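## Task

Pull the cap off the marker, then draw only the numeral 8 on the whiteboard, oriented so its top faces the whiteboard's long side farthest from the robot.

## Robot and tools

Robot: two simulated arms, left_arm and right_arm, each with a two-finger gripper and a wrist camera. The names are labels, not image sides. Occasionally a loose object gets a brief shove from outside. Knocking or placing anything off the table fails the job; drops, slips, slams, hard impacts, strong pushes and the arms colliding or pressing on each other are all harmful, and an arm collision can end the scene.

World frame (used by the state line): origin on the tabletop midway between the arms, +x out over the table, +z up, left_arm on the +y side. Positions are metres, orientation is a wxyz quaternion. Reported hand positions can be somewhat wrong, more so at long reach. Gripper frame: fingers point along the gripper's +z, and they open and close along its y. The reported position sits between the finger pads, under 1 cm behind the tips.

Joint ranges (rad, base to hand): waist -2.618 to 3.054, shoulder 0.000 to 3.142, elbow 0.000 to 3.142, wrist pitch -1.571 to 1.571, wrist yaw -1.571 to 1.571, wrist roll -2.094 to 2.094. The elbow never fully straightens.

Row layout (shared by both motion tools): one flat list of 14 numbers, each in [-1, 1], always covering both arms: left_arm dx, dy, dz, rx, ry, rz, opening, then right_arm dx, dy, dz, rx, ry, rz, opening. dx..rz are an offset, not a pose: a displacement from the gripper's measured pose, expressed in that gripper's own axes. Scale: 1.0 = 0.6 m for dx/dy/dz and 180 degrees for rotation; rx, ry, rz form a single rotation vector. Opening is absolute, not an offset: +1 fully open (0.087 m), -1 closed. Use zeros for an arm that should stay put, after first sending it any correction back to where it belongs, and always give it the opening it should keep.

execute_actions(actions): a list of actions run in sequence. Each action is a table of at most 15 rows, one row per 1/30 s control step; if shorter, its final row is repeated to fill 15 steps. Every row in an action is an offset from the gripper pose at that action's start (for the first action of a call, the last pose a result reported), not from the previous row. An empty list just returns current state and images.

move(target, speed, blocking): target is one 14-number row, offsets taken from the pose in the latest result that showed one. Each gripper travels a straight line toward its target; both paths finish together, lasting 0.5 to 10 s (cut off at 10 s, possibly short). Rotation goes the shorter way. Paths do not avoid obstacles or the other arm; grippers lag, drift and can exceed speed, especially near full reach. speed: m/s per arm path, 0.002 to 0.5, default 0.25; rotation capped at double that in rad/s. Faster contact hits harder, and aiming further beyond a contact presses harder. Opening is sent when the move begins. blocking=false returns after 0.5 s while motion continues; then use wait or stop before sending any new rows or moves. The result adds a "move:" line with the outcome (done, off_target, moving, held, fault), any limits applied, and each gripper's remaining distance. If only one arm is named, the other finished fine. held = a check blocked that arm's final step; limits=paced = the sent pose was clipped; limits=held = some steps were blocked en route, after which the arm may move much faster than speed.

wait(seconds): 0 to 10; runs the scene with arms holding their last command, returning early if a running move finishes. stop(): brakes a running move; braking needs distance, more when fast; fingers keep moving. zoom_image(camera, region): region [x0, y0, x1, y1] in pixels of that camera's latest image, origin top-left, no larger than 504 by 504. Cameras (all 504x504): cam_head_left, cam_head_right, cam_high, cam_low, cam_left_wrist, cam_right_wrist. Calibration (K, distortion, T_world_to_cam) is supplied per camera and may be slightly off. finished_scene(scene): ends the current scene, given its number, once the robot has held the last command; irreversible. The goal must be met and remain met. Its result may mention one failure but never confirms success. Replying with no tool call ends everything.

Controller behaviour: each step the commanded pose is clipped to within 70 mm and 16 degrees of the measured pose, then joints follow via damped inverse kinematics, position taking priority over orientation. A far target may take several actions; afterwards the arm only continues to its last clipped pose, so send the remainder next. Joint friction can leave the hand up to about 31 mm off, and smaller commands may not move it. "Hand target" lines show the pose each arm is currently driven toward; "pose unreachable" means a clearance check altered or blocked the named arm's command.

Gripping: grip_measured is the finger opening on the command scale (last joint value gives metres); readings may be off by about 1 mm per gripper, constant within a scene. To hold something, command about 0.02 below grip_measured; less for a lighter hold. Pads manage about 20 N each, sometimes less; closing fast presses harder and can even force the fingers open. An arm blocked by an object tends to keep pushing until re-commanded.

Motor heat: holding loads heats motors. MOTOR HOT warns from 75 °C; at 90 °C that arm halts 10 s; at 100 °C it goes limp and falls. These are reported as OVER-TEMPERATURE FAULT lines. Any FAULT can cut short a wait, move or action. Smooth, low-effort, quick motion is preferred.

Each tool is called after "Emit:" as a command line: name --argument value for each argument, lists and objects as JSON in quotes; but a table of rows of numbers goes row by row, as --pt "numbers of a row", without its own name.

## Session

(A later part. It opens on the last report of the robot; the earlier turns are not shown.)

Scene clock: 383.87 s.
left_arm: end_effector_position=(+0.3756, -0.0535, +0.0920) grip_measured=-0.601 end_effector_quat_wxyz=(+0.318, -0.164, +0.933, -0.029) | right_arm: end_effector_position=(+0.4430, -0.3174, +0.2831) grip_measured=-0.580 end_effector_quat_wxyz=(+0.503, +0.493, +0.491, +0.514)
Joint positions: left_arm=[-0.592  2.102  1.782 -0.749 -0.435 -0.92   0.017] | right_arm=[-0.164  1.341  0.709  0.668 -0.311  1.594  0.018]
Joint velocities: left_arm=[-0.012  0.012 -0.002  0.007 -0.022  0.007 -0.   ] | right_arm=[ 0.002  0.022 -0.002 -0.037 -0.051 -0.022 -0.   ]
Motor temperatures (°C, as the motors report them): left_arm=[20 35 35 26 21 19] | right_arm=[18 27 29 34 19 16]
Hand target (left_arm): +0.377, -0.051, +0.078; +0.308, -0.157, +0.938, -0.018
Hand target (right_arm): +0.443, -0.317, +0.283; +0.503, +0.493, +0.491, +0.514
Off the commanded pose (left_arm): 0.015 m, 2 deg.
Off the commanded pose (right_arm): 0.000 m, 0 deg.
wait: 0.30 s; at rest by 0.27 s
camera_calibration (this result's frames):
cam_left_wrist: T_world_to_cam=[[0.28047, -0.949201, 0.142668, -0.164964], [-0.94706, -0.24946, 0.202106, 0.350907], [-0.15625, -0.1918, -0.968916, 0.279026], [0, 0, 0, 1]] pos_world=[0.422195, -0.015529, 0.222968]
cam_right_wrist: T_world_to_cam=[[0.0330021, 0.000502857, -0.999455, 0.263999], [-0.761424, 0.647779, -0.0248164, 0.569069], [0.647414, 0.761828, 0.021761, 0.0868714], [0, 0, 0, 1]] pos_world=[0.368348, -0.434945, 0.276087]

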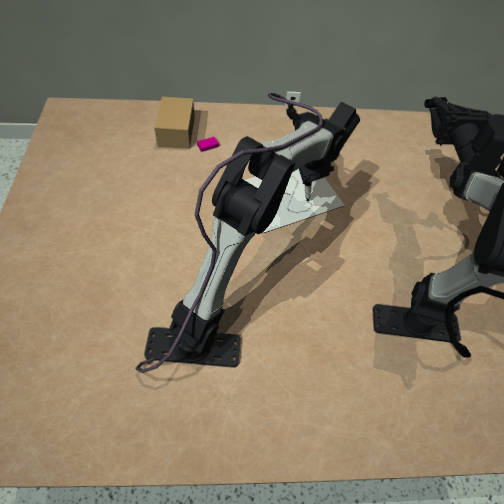

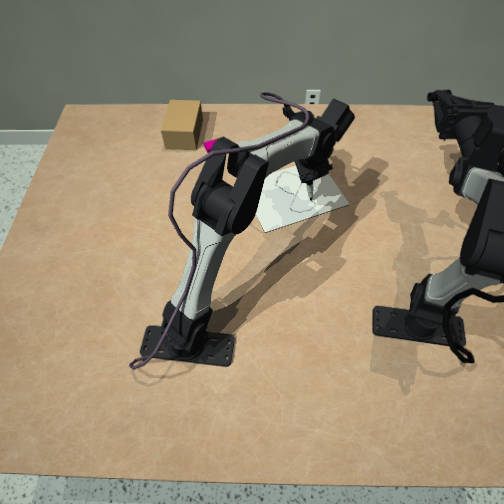

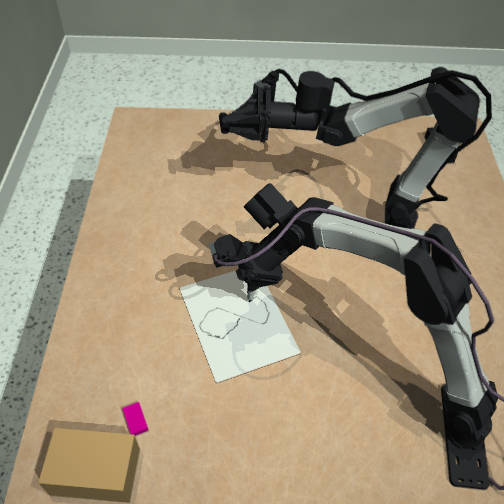

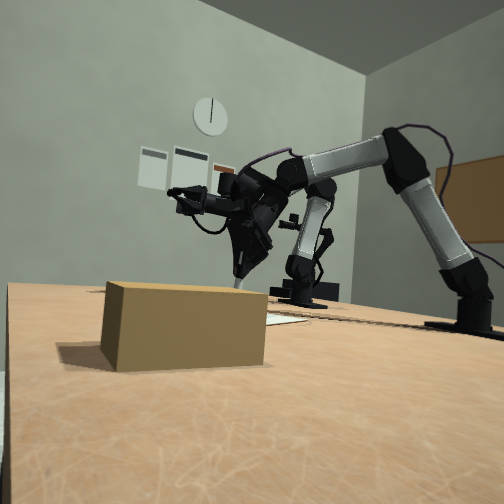

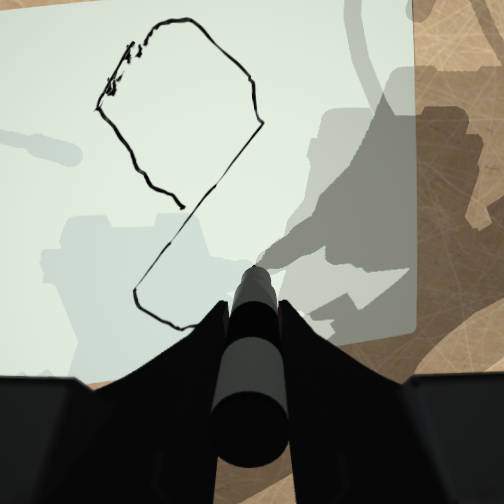

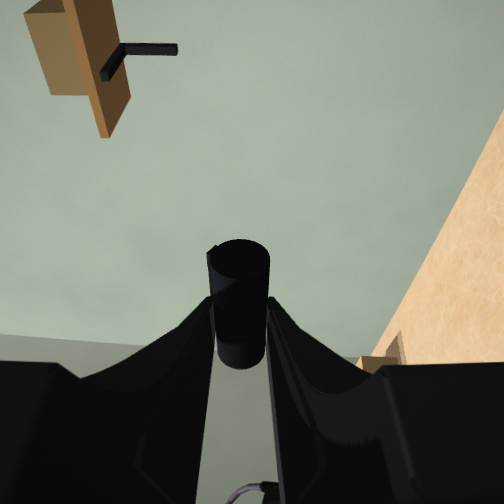

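Emit:
execute_actions --actions '[[[0.009,0.009,0.019,-0.007,0.006,0.005,-0.68,0,0,0,0,0,0,-0.63],[0.007,0.012,0.020,-0.007,0.006,0.005,-0.68,0,0,0,0,0,0,-0.63],[0.006,0.015,0.021,-0.007,0.006,0.005,-0.68,0,0,0,0,0,0,-0.63],[0.004,0.017,0.021,-0.007,0.006,0.005,-0.68,0,0,0,0,0,0,-0.63],[0.003,0.020,0.022,-0.007,0.006,0.005,-0.68,0,0,0,0,0,0,-0.63],[0.001,0.023,0.022,-0.007,0.006,0.005,-0.68,0,0,0,0,0,0,-0.63],[0,0.026,0.023,-0.007,0.006,0.005,-0.68,0,0,0,0,0,0,-0.63],[-0.002,0.029,0.024,-0.007,0.006,0.005,-0.68,0,0,0,0,0,0,-0.63],[-0.003,0.032,0.024,-0.007,0.006,0.005,-0.68,0,0,0,0,0,0,-0.63],[-0.005,0.035,0.025,-0.007,0.006,0.005,-0.68,0,0,0,0,0,0,-0.63],[-0.006,0.038,0.026,-0.007,0.006,0.005,-0.68,0,0,0,0,0,0,-0.63],[-0.008,0.040,0.026,-0.007,0.006,0.005,-0.68,0,0,0,0,0,0,-0.63],[-0.009,0.043,0.027,-0.007,0.006,0.005,-0.68,0,0,0,0,0,0,-0.63],[-0.011,0.046,0.027,-0.007,0.006,0.005,-0.68,0,0,0,0,0,0,-0.63],[-0.012,0.049,0.028,-0.007,0.006,0.005,-0.68,0,0,0,0,0,0,-0.63]]]'

Emit:
wait --seconds 0.3

Scene clock: 397.80 s.
left_arm: end_effector_position=(+0.3855, -0.0389, +0.0914) grip_measured=-0.601 end_effector_quat_wxyz=(+0.320, -0.169, +0.932, -0.037) | right_arm: end_effector_position=(+0.4430, -0.3174, +0.2831) grip_measured=-0.580 end_effector_quat_wxyz=(+0.503, +0.493, +0.491, +0.514)
Joint positions: left_arm=[-0.549  2.081  1.741 -0.702 -0.407 -0.889  0.017] | right_arm=[-0.164  1.341  0.709  0.668 -0.311  1.594  0.018]
Joint velocities: left_arm=[ 0.12  -0.11  -0.183  0.125  0.11   0.051  0.   ] | right_arm=[-0.002 -0.012  0.022 -0.095 -0.007  0.022  0.   ]
Motor temperatures (°C, as the motors report them): left_arm=[20 36 35 27 21 19] | right_arm=[18 27 29 34 19 16]
Hand target (left_arm): +0.382, -0.023, +0.078; +0.307, -0.160, +0.938, -0.017
Hand target (right_arm): +0.443, -0.317, +0.283; +0.503, +0.493, +0.491, +0.514
Off the commanded pose (left_arm): 0.021 m, 3 deg.
Off the commanded pose (right_arm): 0.000 m, 0 deg.
camera_calibration (this result's frames):
cam_left_wrist: T_world_to_cam=[[0.283642, -0.94542, 0.160404, -0.156526], [-0.947126, -0.250037, 0.201083, 0.36411], [-0.150001, -0.208958, -0.966352, 0.279476], [0, 0, 0, 1]] pos_world=[0.431177, 0.00145672, 0.221963]
cam_right_wrist: T_world_to_cam=[[0.0330021, 0.000502857, -0.999455, 0.263999], [-0.761424, 0.647779, -0.0248164, 0.569069], [0.647414, 0.761828, 0.021761, 0.0868714], [0, 0, 0, 1]] pos_world=[0.368348, -0.434945, 0.276087]

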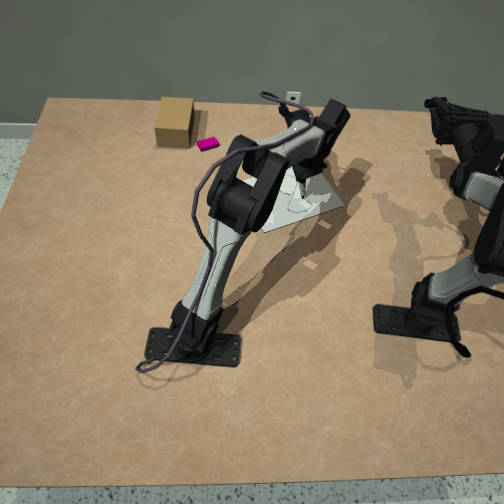

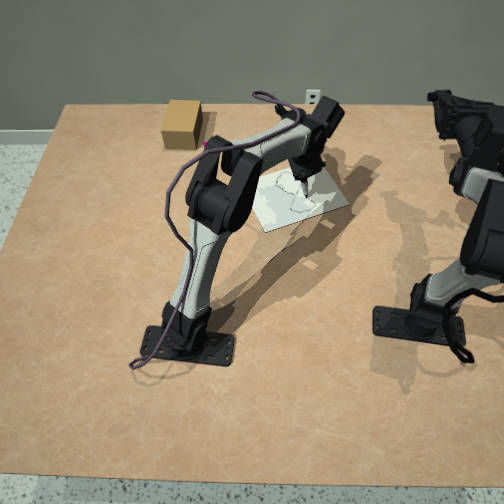

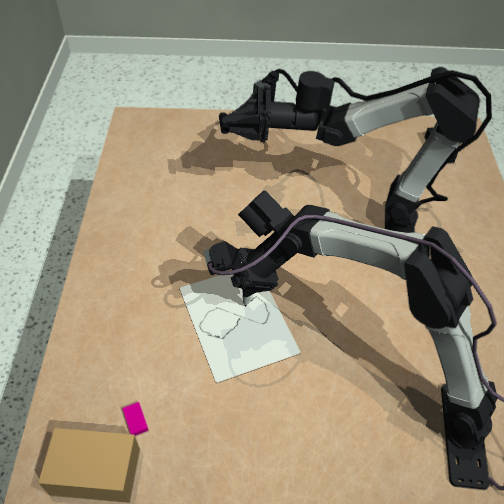

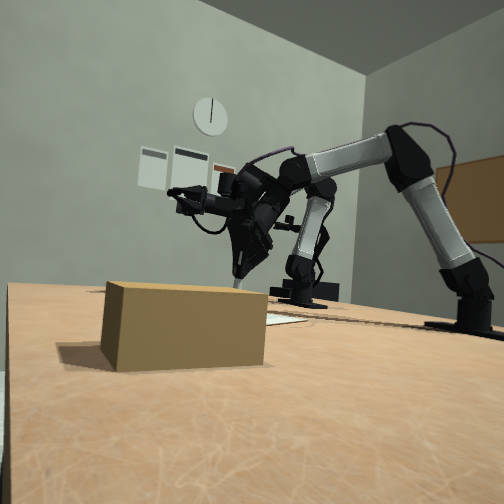

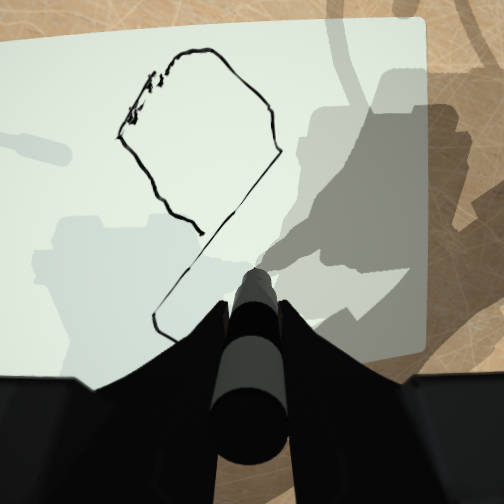

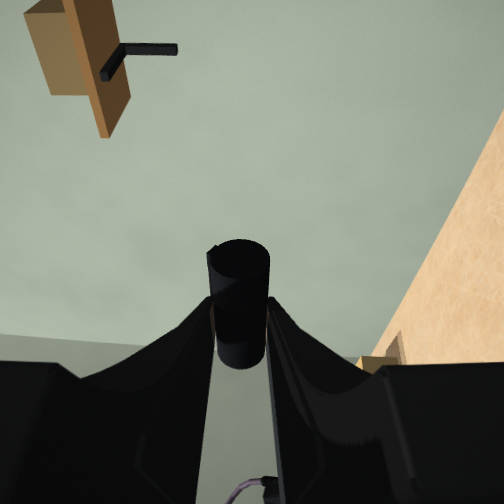

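Scene clock: 398.10 s.
left_arm: end_effector_position=(+0.3877, -0.0341, +0.0914) grip_measured=-0.601 end_effector_quat_wxyz=(+0.321, -0.167, +0.932, -0.037) | right_arm: end_effector_position=(+0.4430, -0.3174, +0.2831) grip_measured=-0.580 end_effector_quat_wxyz=(+0.503, +0.493, +0.491, +0.514)
Joint positions: left_arm=[-0.537  2.075  1.73  -0.691 -0.402 -0.875  0.017] | right_arm=[-0.164  1.341  0.709  0.668 -0.311  1.594  0.018]
Joint velocities: left_arm=[-0.007 -0.012 -0.007 -0.081  0.066  0.037 -0.   ] | right_arm=[ 0.012 -0.007 -0.022 -0.095 -0.007  0.022 -0.002]
Motor temperatures (°C, as the motors report them): left_arm=[20 36 35 27 21 19] | right_arm=[18 27 29 34 19 16]
Hand target (left_arm): +0.382, -0.023, +0.078; +0.307, -0.160, +0.938, -0.017
Hand target (right_arm): +0.443, -0.317, +0.283; +0.503, +0.493, +0.491, +0.514
Off the commanded pose (left_arm): 0.018 m, 3 deg.
Off the commanded pose (right_arm): 0.000 m, 0 deg.
wait: 0.30 s; at rest by 0.27 s
camera_calibration (this result's frames):
cam_left_wrist: T_world_to_cam=[[0.281504, -0.946179, 0.159693, -0.151761], [-0.947978, -0.248447, 0.199029, 0.368026], [-0.148641, -0.207413, -0.966895, 0.280437], [0, 0, 0, 1]] pos_world=[0.433286, 0.00600861, 0.22214]
cam_right_wrist: T_world_to_cam=[[0.0330021, 0.000502857, -0.999455, 0.263999], [-0.761424, 0.647779, -0.0248164, 0.569069], [0.647414, 0.761828, 0.021761, 0.0868714], [0, 0, 0, 1]] pos_world=[0.368348, -0.434945, 0.276087]

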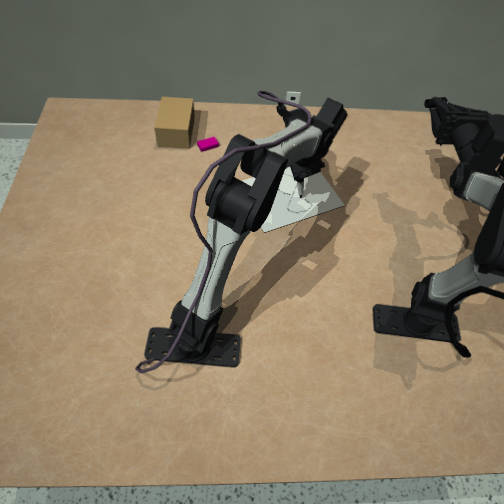

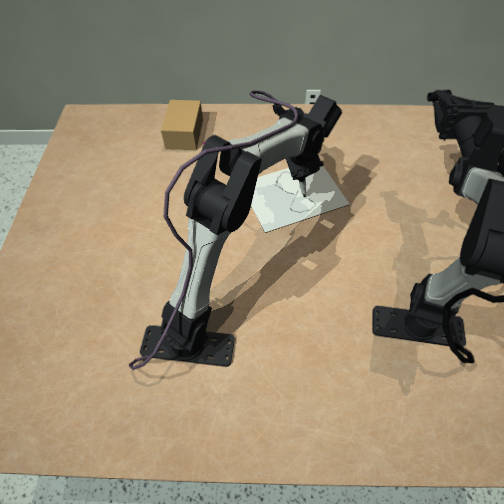

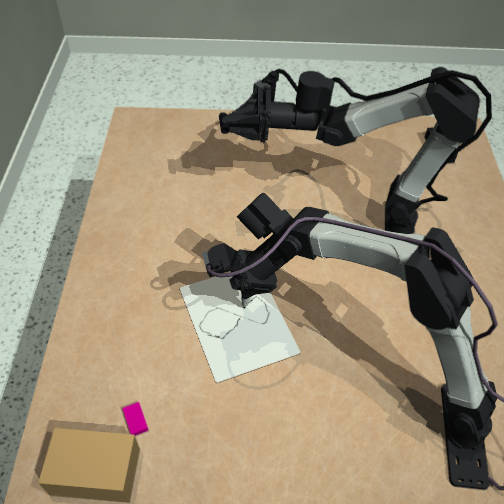

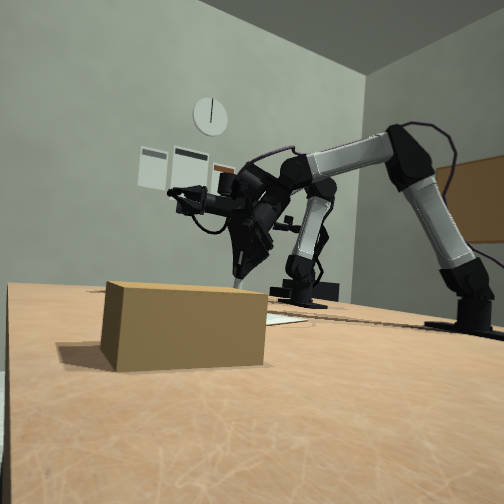

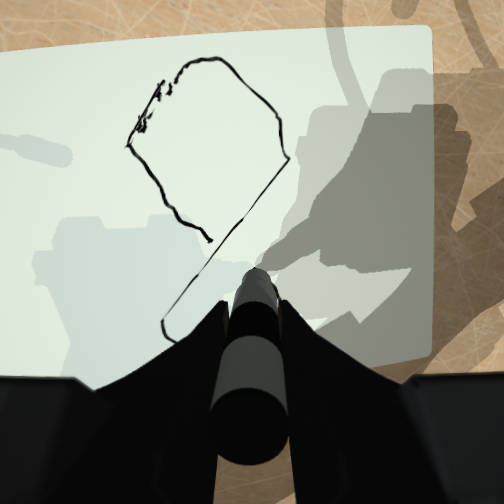

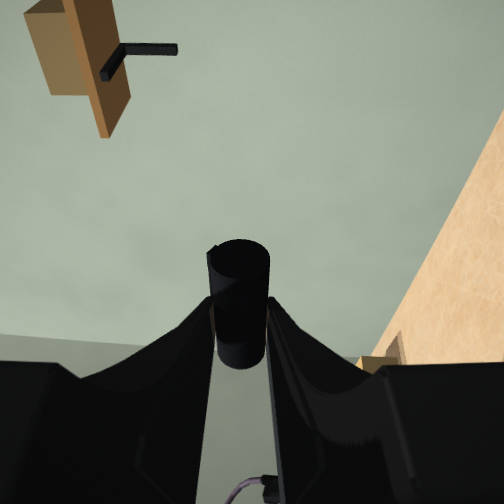

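Emit:
execute_actions --actions '[[[0.012,0.026,0.010,-0.01,0.008,0.006,-0.68,0,0,0,0,0,0,-0.63],[0.010,0.029,0.010,-0.01,0.008,0.006,-0.68,0,0,0,0,0,0,-0.63],[0.009,0.032,0.011,-0.01,0.008,0.006,-0.68,0,0,0,0,0,0,-0.63],[0.007,0.034,0.011,-0.01,0.008,0.006,-0.68,0,0,0,0,0,0,-0.63],[0.006,0.037,0.012,-0.01,0.008,0.006,-0.68,0,0,0,0,0,0,-0.63],[0.005,0.040,0.012,-0.01,0.008,0.006,-0.68,0,0,0,0,0,0,-0.63],[0.003,0.043,0.013,-0.01,0.008,0.006,-0.68,0,0,0,0,0,0,-0.63],[0.002,0.046,0.013,-0.01,0.008,0.006,-0.68,0,0,0,0,0,0,-0.63],[0,0.049,0.014,-0.01,0.008,0.006,-0.68,0,0,0,0,0,0,-0.63],[-0.001,0.052,0.014,-0.01,0.008,0.006,-0.68,0,0,0,0,0,0,-0.63],[-0.002,0.055,0.015,-0.01,0.008,0.006,-0.68,0,0,0,0,0,0,-0.63],[-0.004,0.057,0.015,-0.01,0.008,0.006,-0.68,0,0,0,0,0,0,-0.63],[-0.005,0.060,0.016,-0.01,0.008,0.006,-0.68,0,0,0,0,0,0,-0.63],[-0.007,0.063,0.016,-0.01,0.008,0.006,-0.68,0,0,0,0,0,0,-0.63],[-0.008,0.066,0.017,-0.01,0.008,0.006,-0.68,0,0,0,0,0,0,-0.63]]]'

Emit:
wait --seconds 0.3

Scene clock: 409.70 s.
left_arm: end_effector_position=(+0.3910, -0.0098, +0.0912) grip_measured=-0.601 end_effector_quat_wxyz=(+0.320, -0.173, +0.931, -0.038) | right_arm: end_effector_position=(+0.4430, -0.3174, +0.2831) grip_measured=-0.580 end_effector_quat_wxyz=(+0.503, +0.493, +0.491, +0.514)
Joint positions: left_arm=[-0.486  2.026  1.655 -0.649 -0.375 -0.84   0.017] | right_arm=[-0.164  1.341  0.709  0.668 -0.311  1.594  0.018]
Joint velocities: left_arm=[ 0.12  -0.095 -0.144  0.081  0.11   0.11  -0.002] | right_arm=[-0.007  0.007 -0.002  0.066 -0.007 -0.066  0.   ]
Motor temperatures (°C, as the motors report them): left_arm=[20 38 34 27 21 19] | right_arm=[18 27 29 34 19 16]
Hand target (left_arm): +0.386, +0.005, +0.079; +0.306, -0.164, +0.938, -0.021
Hand target (right_arm): +0.443, -0.317, +0.283; +0.503, +0.493, +0.491, +0.514
Off the commanded pose (left_arm): 0.020 m, 3 deg.
Off the commanded pose (right_arm): 0.000 m, 0 deg.
camera_calibration (this result's frames):
cam_left_wrist: T_world_to_cam=[[0.291099, -0.942316, 0.165234, -0.133876], [-0.94517, -0.256545, 0.202086, 0.37575], [-0.148039, -0.215002, -0.965328, 0.285255], [0, 0, 0, 1]] pos_world=[0.436347, 0.0315742, 0.221551]
cam_right_wrist: T_world_to_cam=[[0.0330021, 0.000502857, -0.999455, 0.263999], [-0.761424, 0.647779, -0.0248164, 0.569069], [0.647414, 0.761828, 0.021761, 0.0868714], [0, 0, 0, 1]] pos_world=[0.368348, -0.434945, 0.276087]

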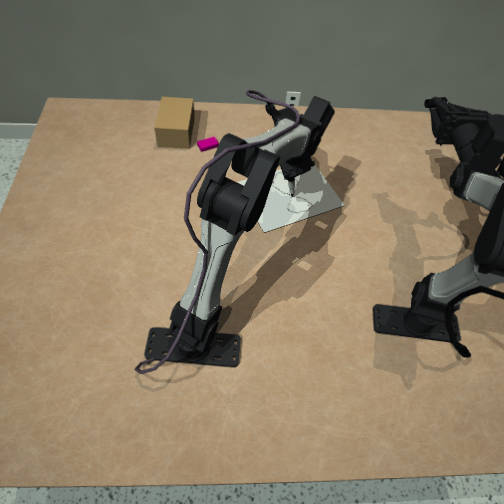

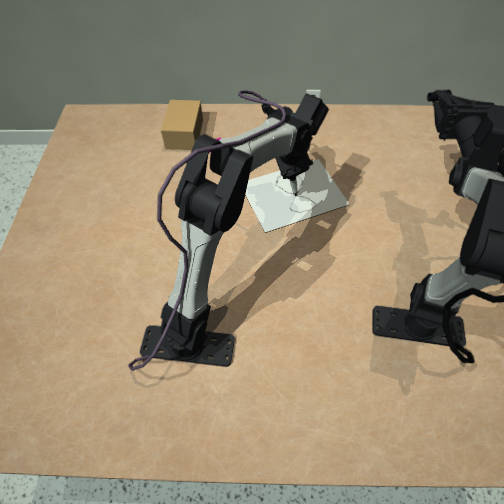

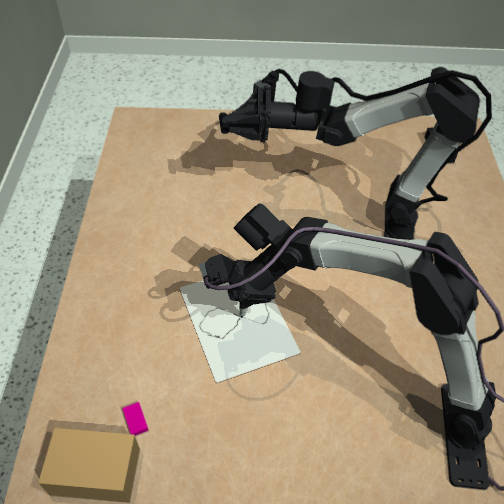

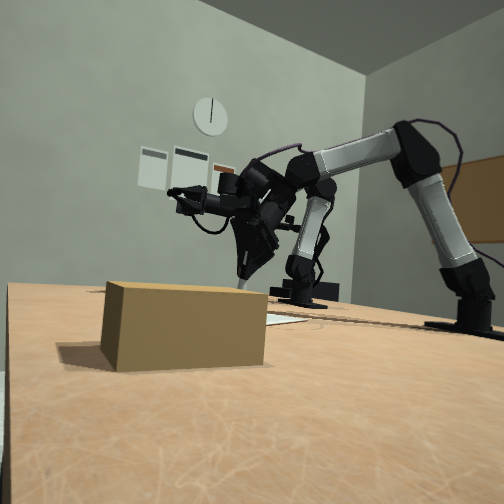

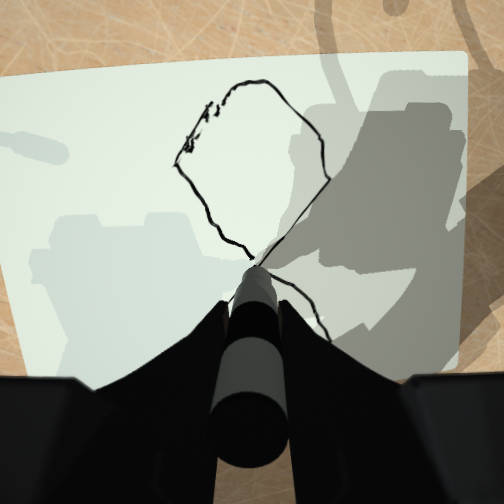

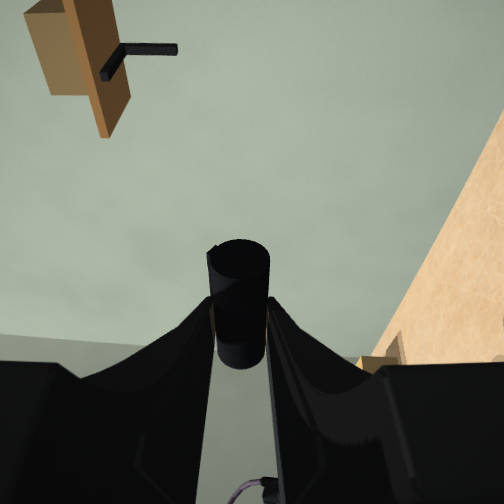

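Scene clock: 410.00 s.
left_arm: end_effector_position=(+0.3925, -0.0054, +0.0912) grip_measured=-0.601 end_effector_quat_wxyz=(+0.320, -0.171, +0.931, -0.037) | right_arm: end_effector_position=(+0.4430, -0.3174, +0.2831) grip_measured=-0.580 end_effector_quat_wxyz=(+0.503, +0.493, +0.491, +0.514)
Joint positions: left_arm=[-0.475  2.021  1.646 -0.641 -0.37  -0.825  0.017] | right_arm=[-0.164  1.341  0.709  0.668 -0.311  1.594  0.018]
Joint velocities: left_arm=[-0.012  0.012 -0.002  0.007 -0.007  0.022 -0.   ] | right_arm=[-0.007 -0.007 -0.012 -0.007 -0.022  0.081  0.   ]
Motor temperatures (°C, as the motors report them): left_arm=[20 38 34 27 21 19] | right_arm=[18 27 30 34 19 16]
Hand target (left_arm): +0.386, +0.005, +0.079; +0.306, -0.164, +0.938, -0.021
Hand target (right_arm): +0.443, -0.317, +0.283; +0.503, +0.493, +0.491, +0.514
Off the commanded pose (left_arm): 0.017 m, 3 deg.
Off the commanded pose (right_arm): 0.000 m, 0 deg.
wait: 0.30 s; at rest by 0.23 s
camera_calibration (this result's frames):
cam_left_wrist: T_world_to_cam=[[0.286867, -0.943975, 0.163152, -0.128358], [-0.946486, -0.252994, 0.200397, 0.379016], [-0.147893, -0.211908, -0.966034, 0.286509], [0, 0, 0, 1]] pos_world=[0.437927, 0.0354362, 0.221766]
cam_right_wrist: T_world_to_cam=[[0.0330021, 0.000502857, -0.999455, 0.263999], [-0.761424, 0.647779, -0.0248164, 0.569069], [0.647414, 0.761828, 0.021761, 0.0868714], [0, 0, 0, 1]] pos_world=[0.368348, -0.434945, 0.276087]

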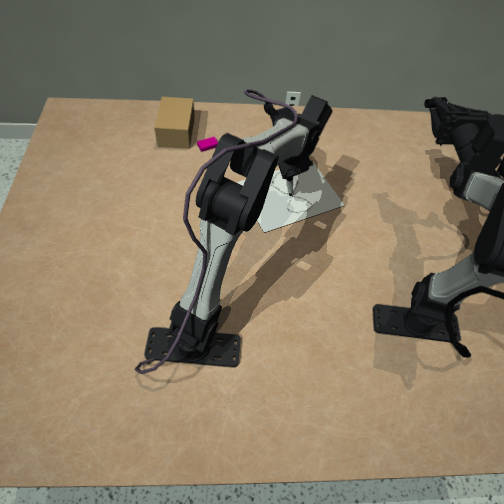

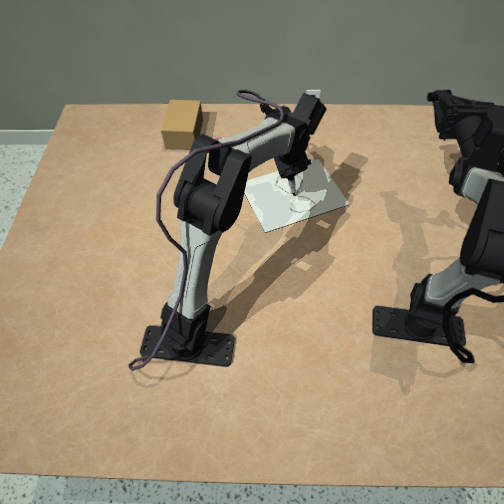

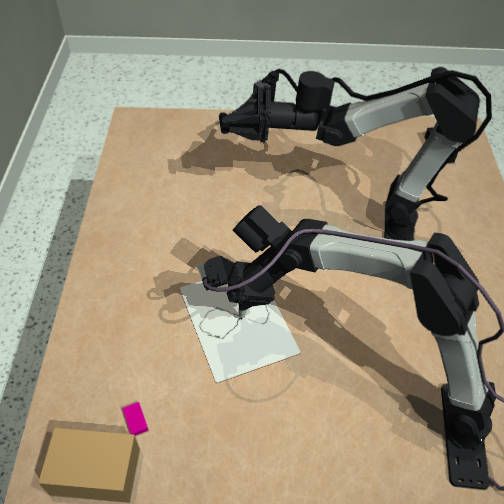

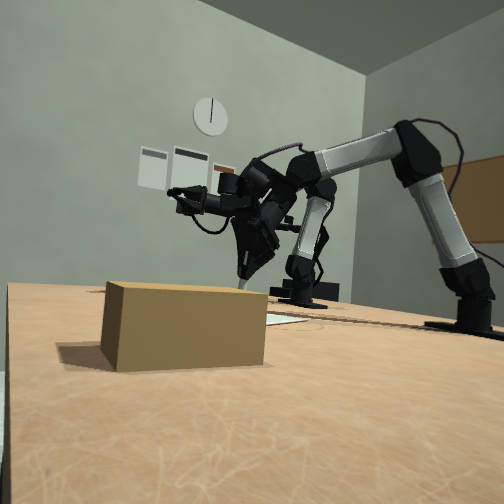

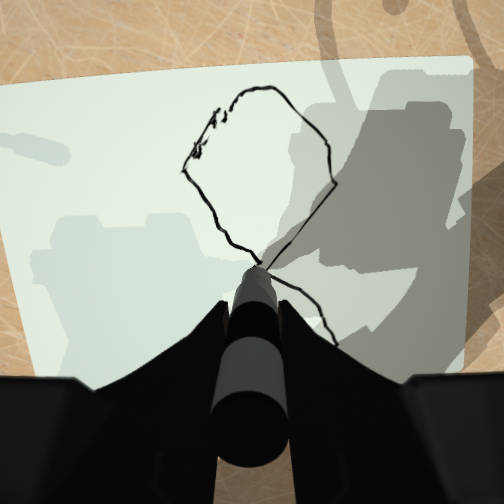

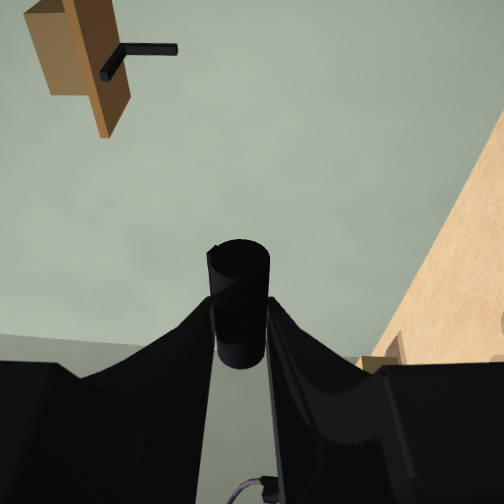

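Emit:
execute_actions --actions '[[[0.010,0.024,0.012,-0.01,0.008,0.006,-0.68,0,0,0,0,0,0,-0.63],[0.007,0.026,0.014,-0.01,0.008,0.006,-0.68,0,0,0,0,0,0,-0.63],[0.005,0.027,0.016,-0.01,0.008,0.006,-0.68,0,0,0,0,0,0,-0.63],[0.003,0.028,0.0175,-0.01,0.008,0.006,-0.68,0,0,0,0,0,0,-0.63]],[[-0.04,-0.01,-0.05,0,0,0,-0.68,0,0,0,0,0,0,-0.63]],[[0.06,0,-0.09,0,0,0,-0.68,0,0,0,0,0,0,-0.63]],[[0.03,0,-0.04,0,0,0,-0.68,0,0,0,0,0,0,-0.63]]]'

Emit:
zoom_image --camera "cam_left_wrist" --region '[120,0,400,280]'

Scene clock: 419.80 s.
left_arm: end_effector_position=(+0.3232, -0.0415, +0.1803) grip_measured=-0.601 end_effector_quat_wxyz=(+0.348, -0.162, +0.919, -0.088) | right_arm: end_effector_position=(+0.4430, -0.3174, +0.2831) grip_measured=-0.580 end_effector_quat_wxyz=(+0.503, +0.493, +0.491, +0.514)
Joint positions: left_arm=[-0.639  1.79   1.65  -0.812 -0.423 -0.944  0.017] | right_arm=[-0.164  1.341  0.709  0.668 -0.311  1.594  0.018]
Joint velocities: left_arm=[ 0.022  0.012 -0.007 -0.037 -0.051  0.007 -0.   ] | right_arm=[-0.012 -0.002 -0.007 -0.022 -0.007  0.007  0.   ]
Motor temperatures (°C, as the motors report them): left_arm=[20 39 33 27 21 19] | right_arm=[18 27 30 34 19 16]
Hand target (left_arm): +0.318, -0.034, +0.174; +0.341, -0.165, +0.923, -0.072
Hand target (right_arm): +0.443, -0.317, +0.283; +0.503, +0.493, +0.491, +0.514
Off the commanded pose (left_arm): 0.011 m, 2 deg.
Off the commanded pose (right_arm): 0.000 m, 0 deg.
camera_calibration (this result's frames):
cam_left_wrist: T_world_to_cam=[[0.230754, -0.938255, 0.257742, -0.155763], [-0.969281, -0.198485, 0.145249, 0.305993], [-0.085123, -0.283341, -0.955234, 0.329393], [0, 0, 0, 1]] pos_world=[0.360575, 0.00792023, 0.310349]
cam_right_wrist: T_world_to_cam=[[0.0330021, 0.000502857, -0.999455, 0.263999], [-0.761424, 0.647779, -0.0248164, 0.569069], [0.647414, 0.761828, 0.021761, 0.0868714], [0, 0, 0, 1]] pos_world=[0.368348, -0.434945, 0.276087]

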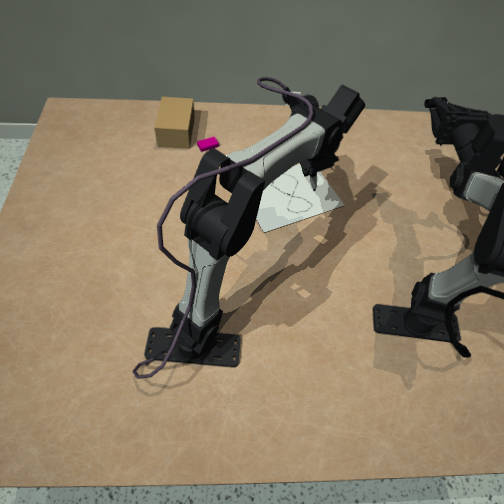

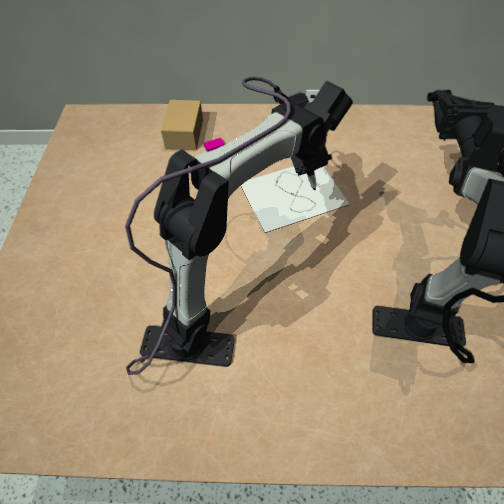

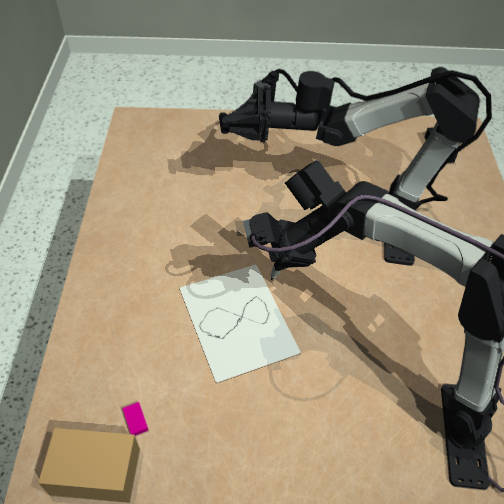

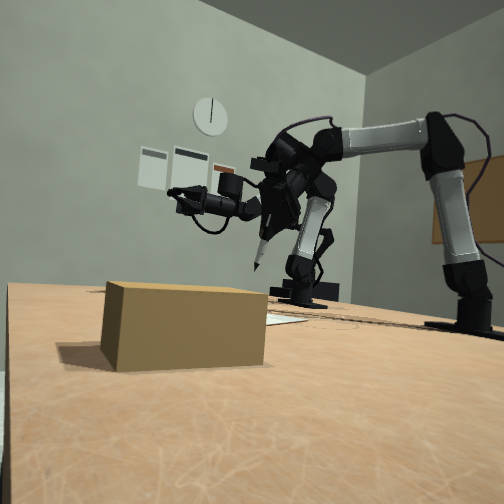

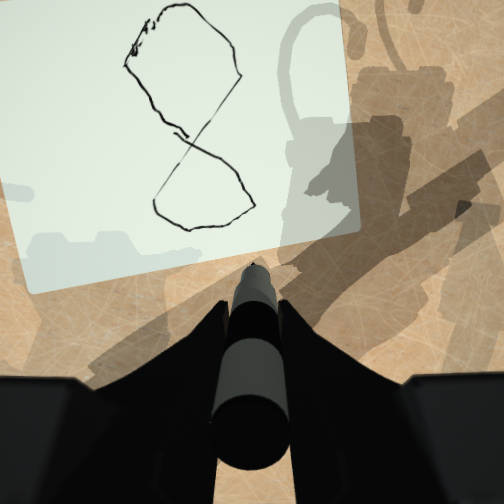

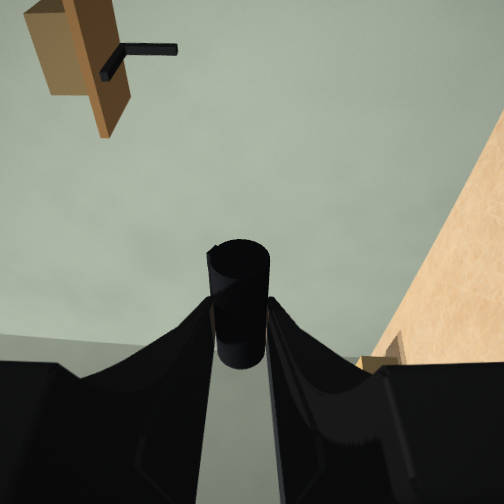

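Region (120, 0, 400, 280) of cam_left_wrist's 504x504 image, scaled by 1.800, with more detail than that image has.

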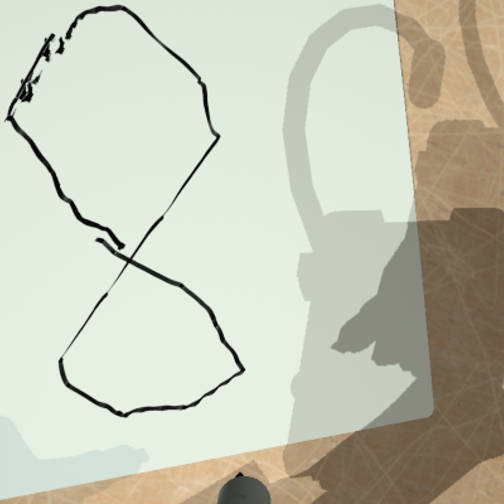

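A clear 8.

Emit:
finished_scene --scene 1

The scene is finished.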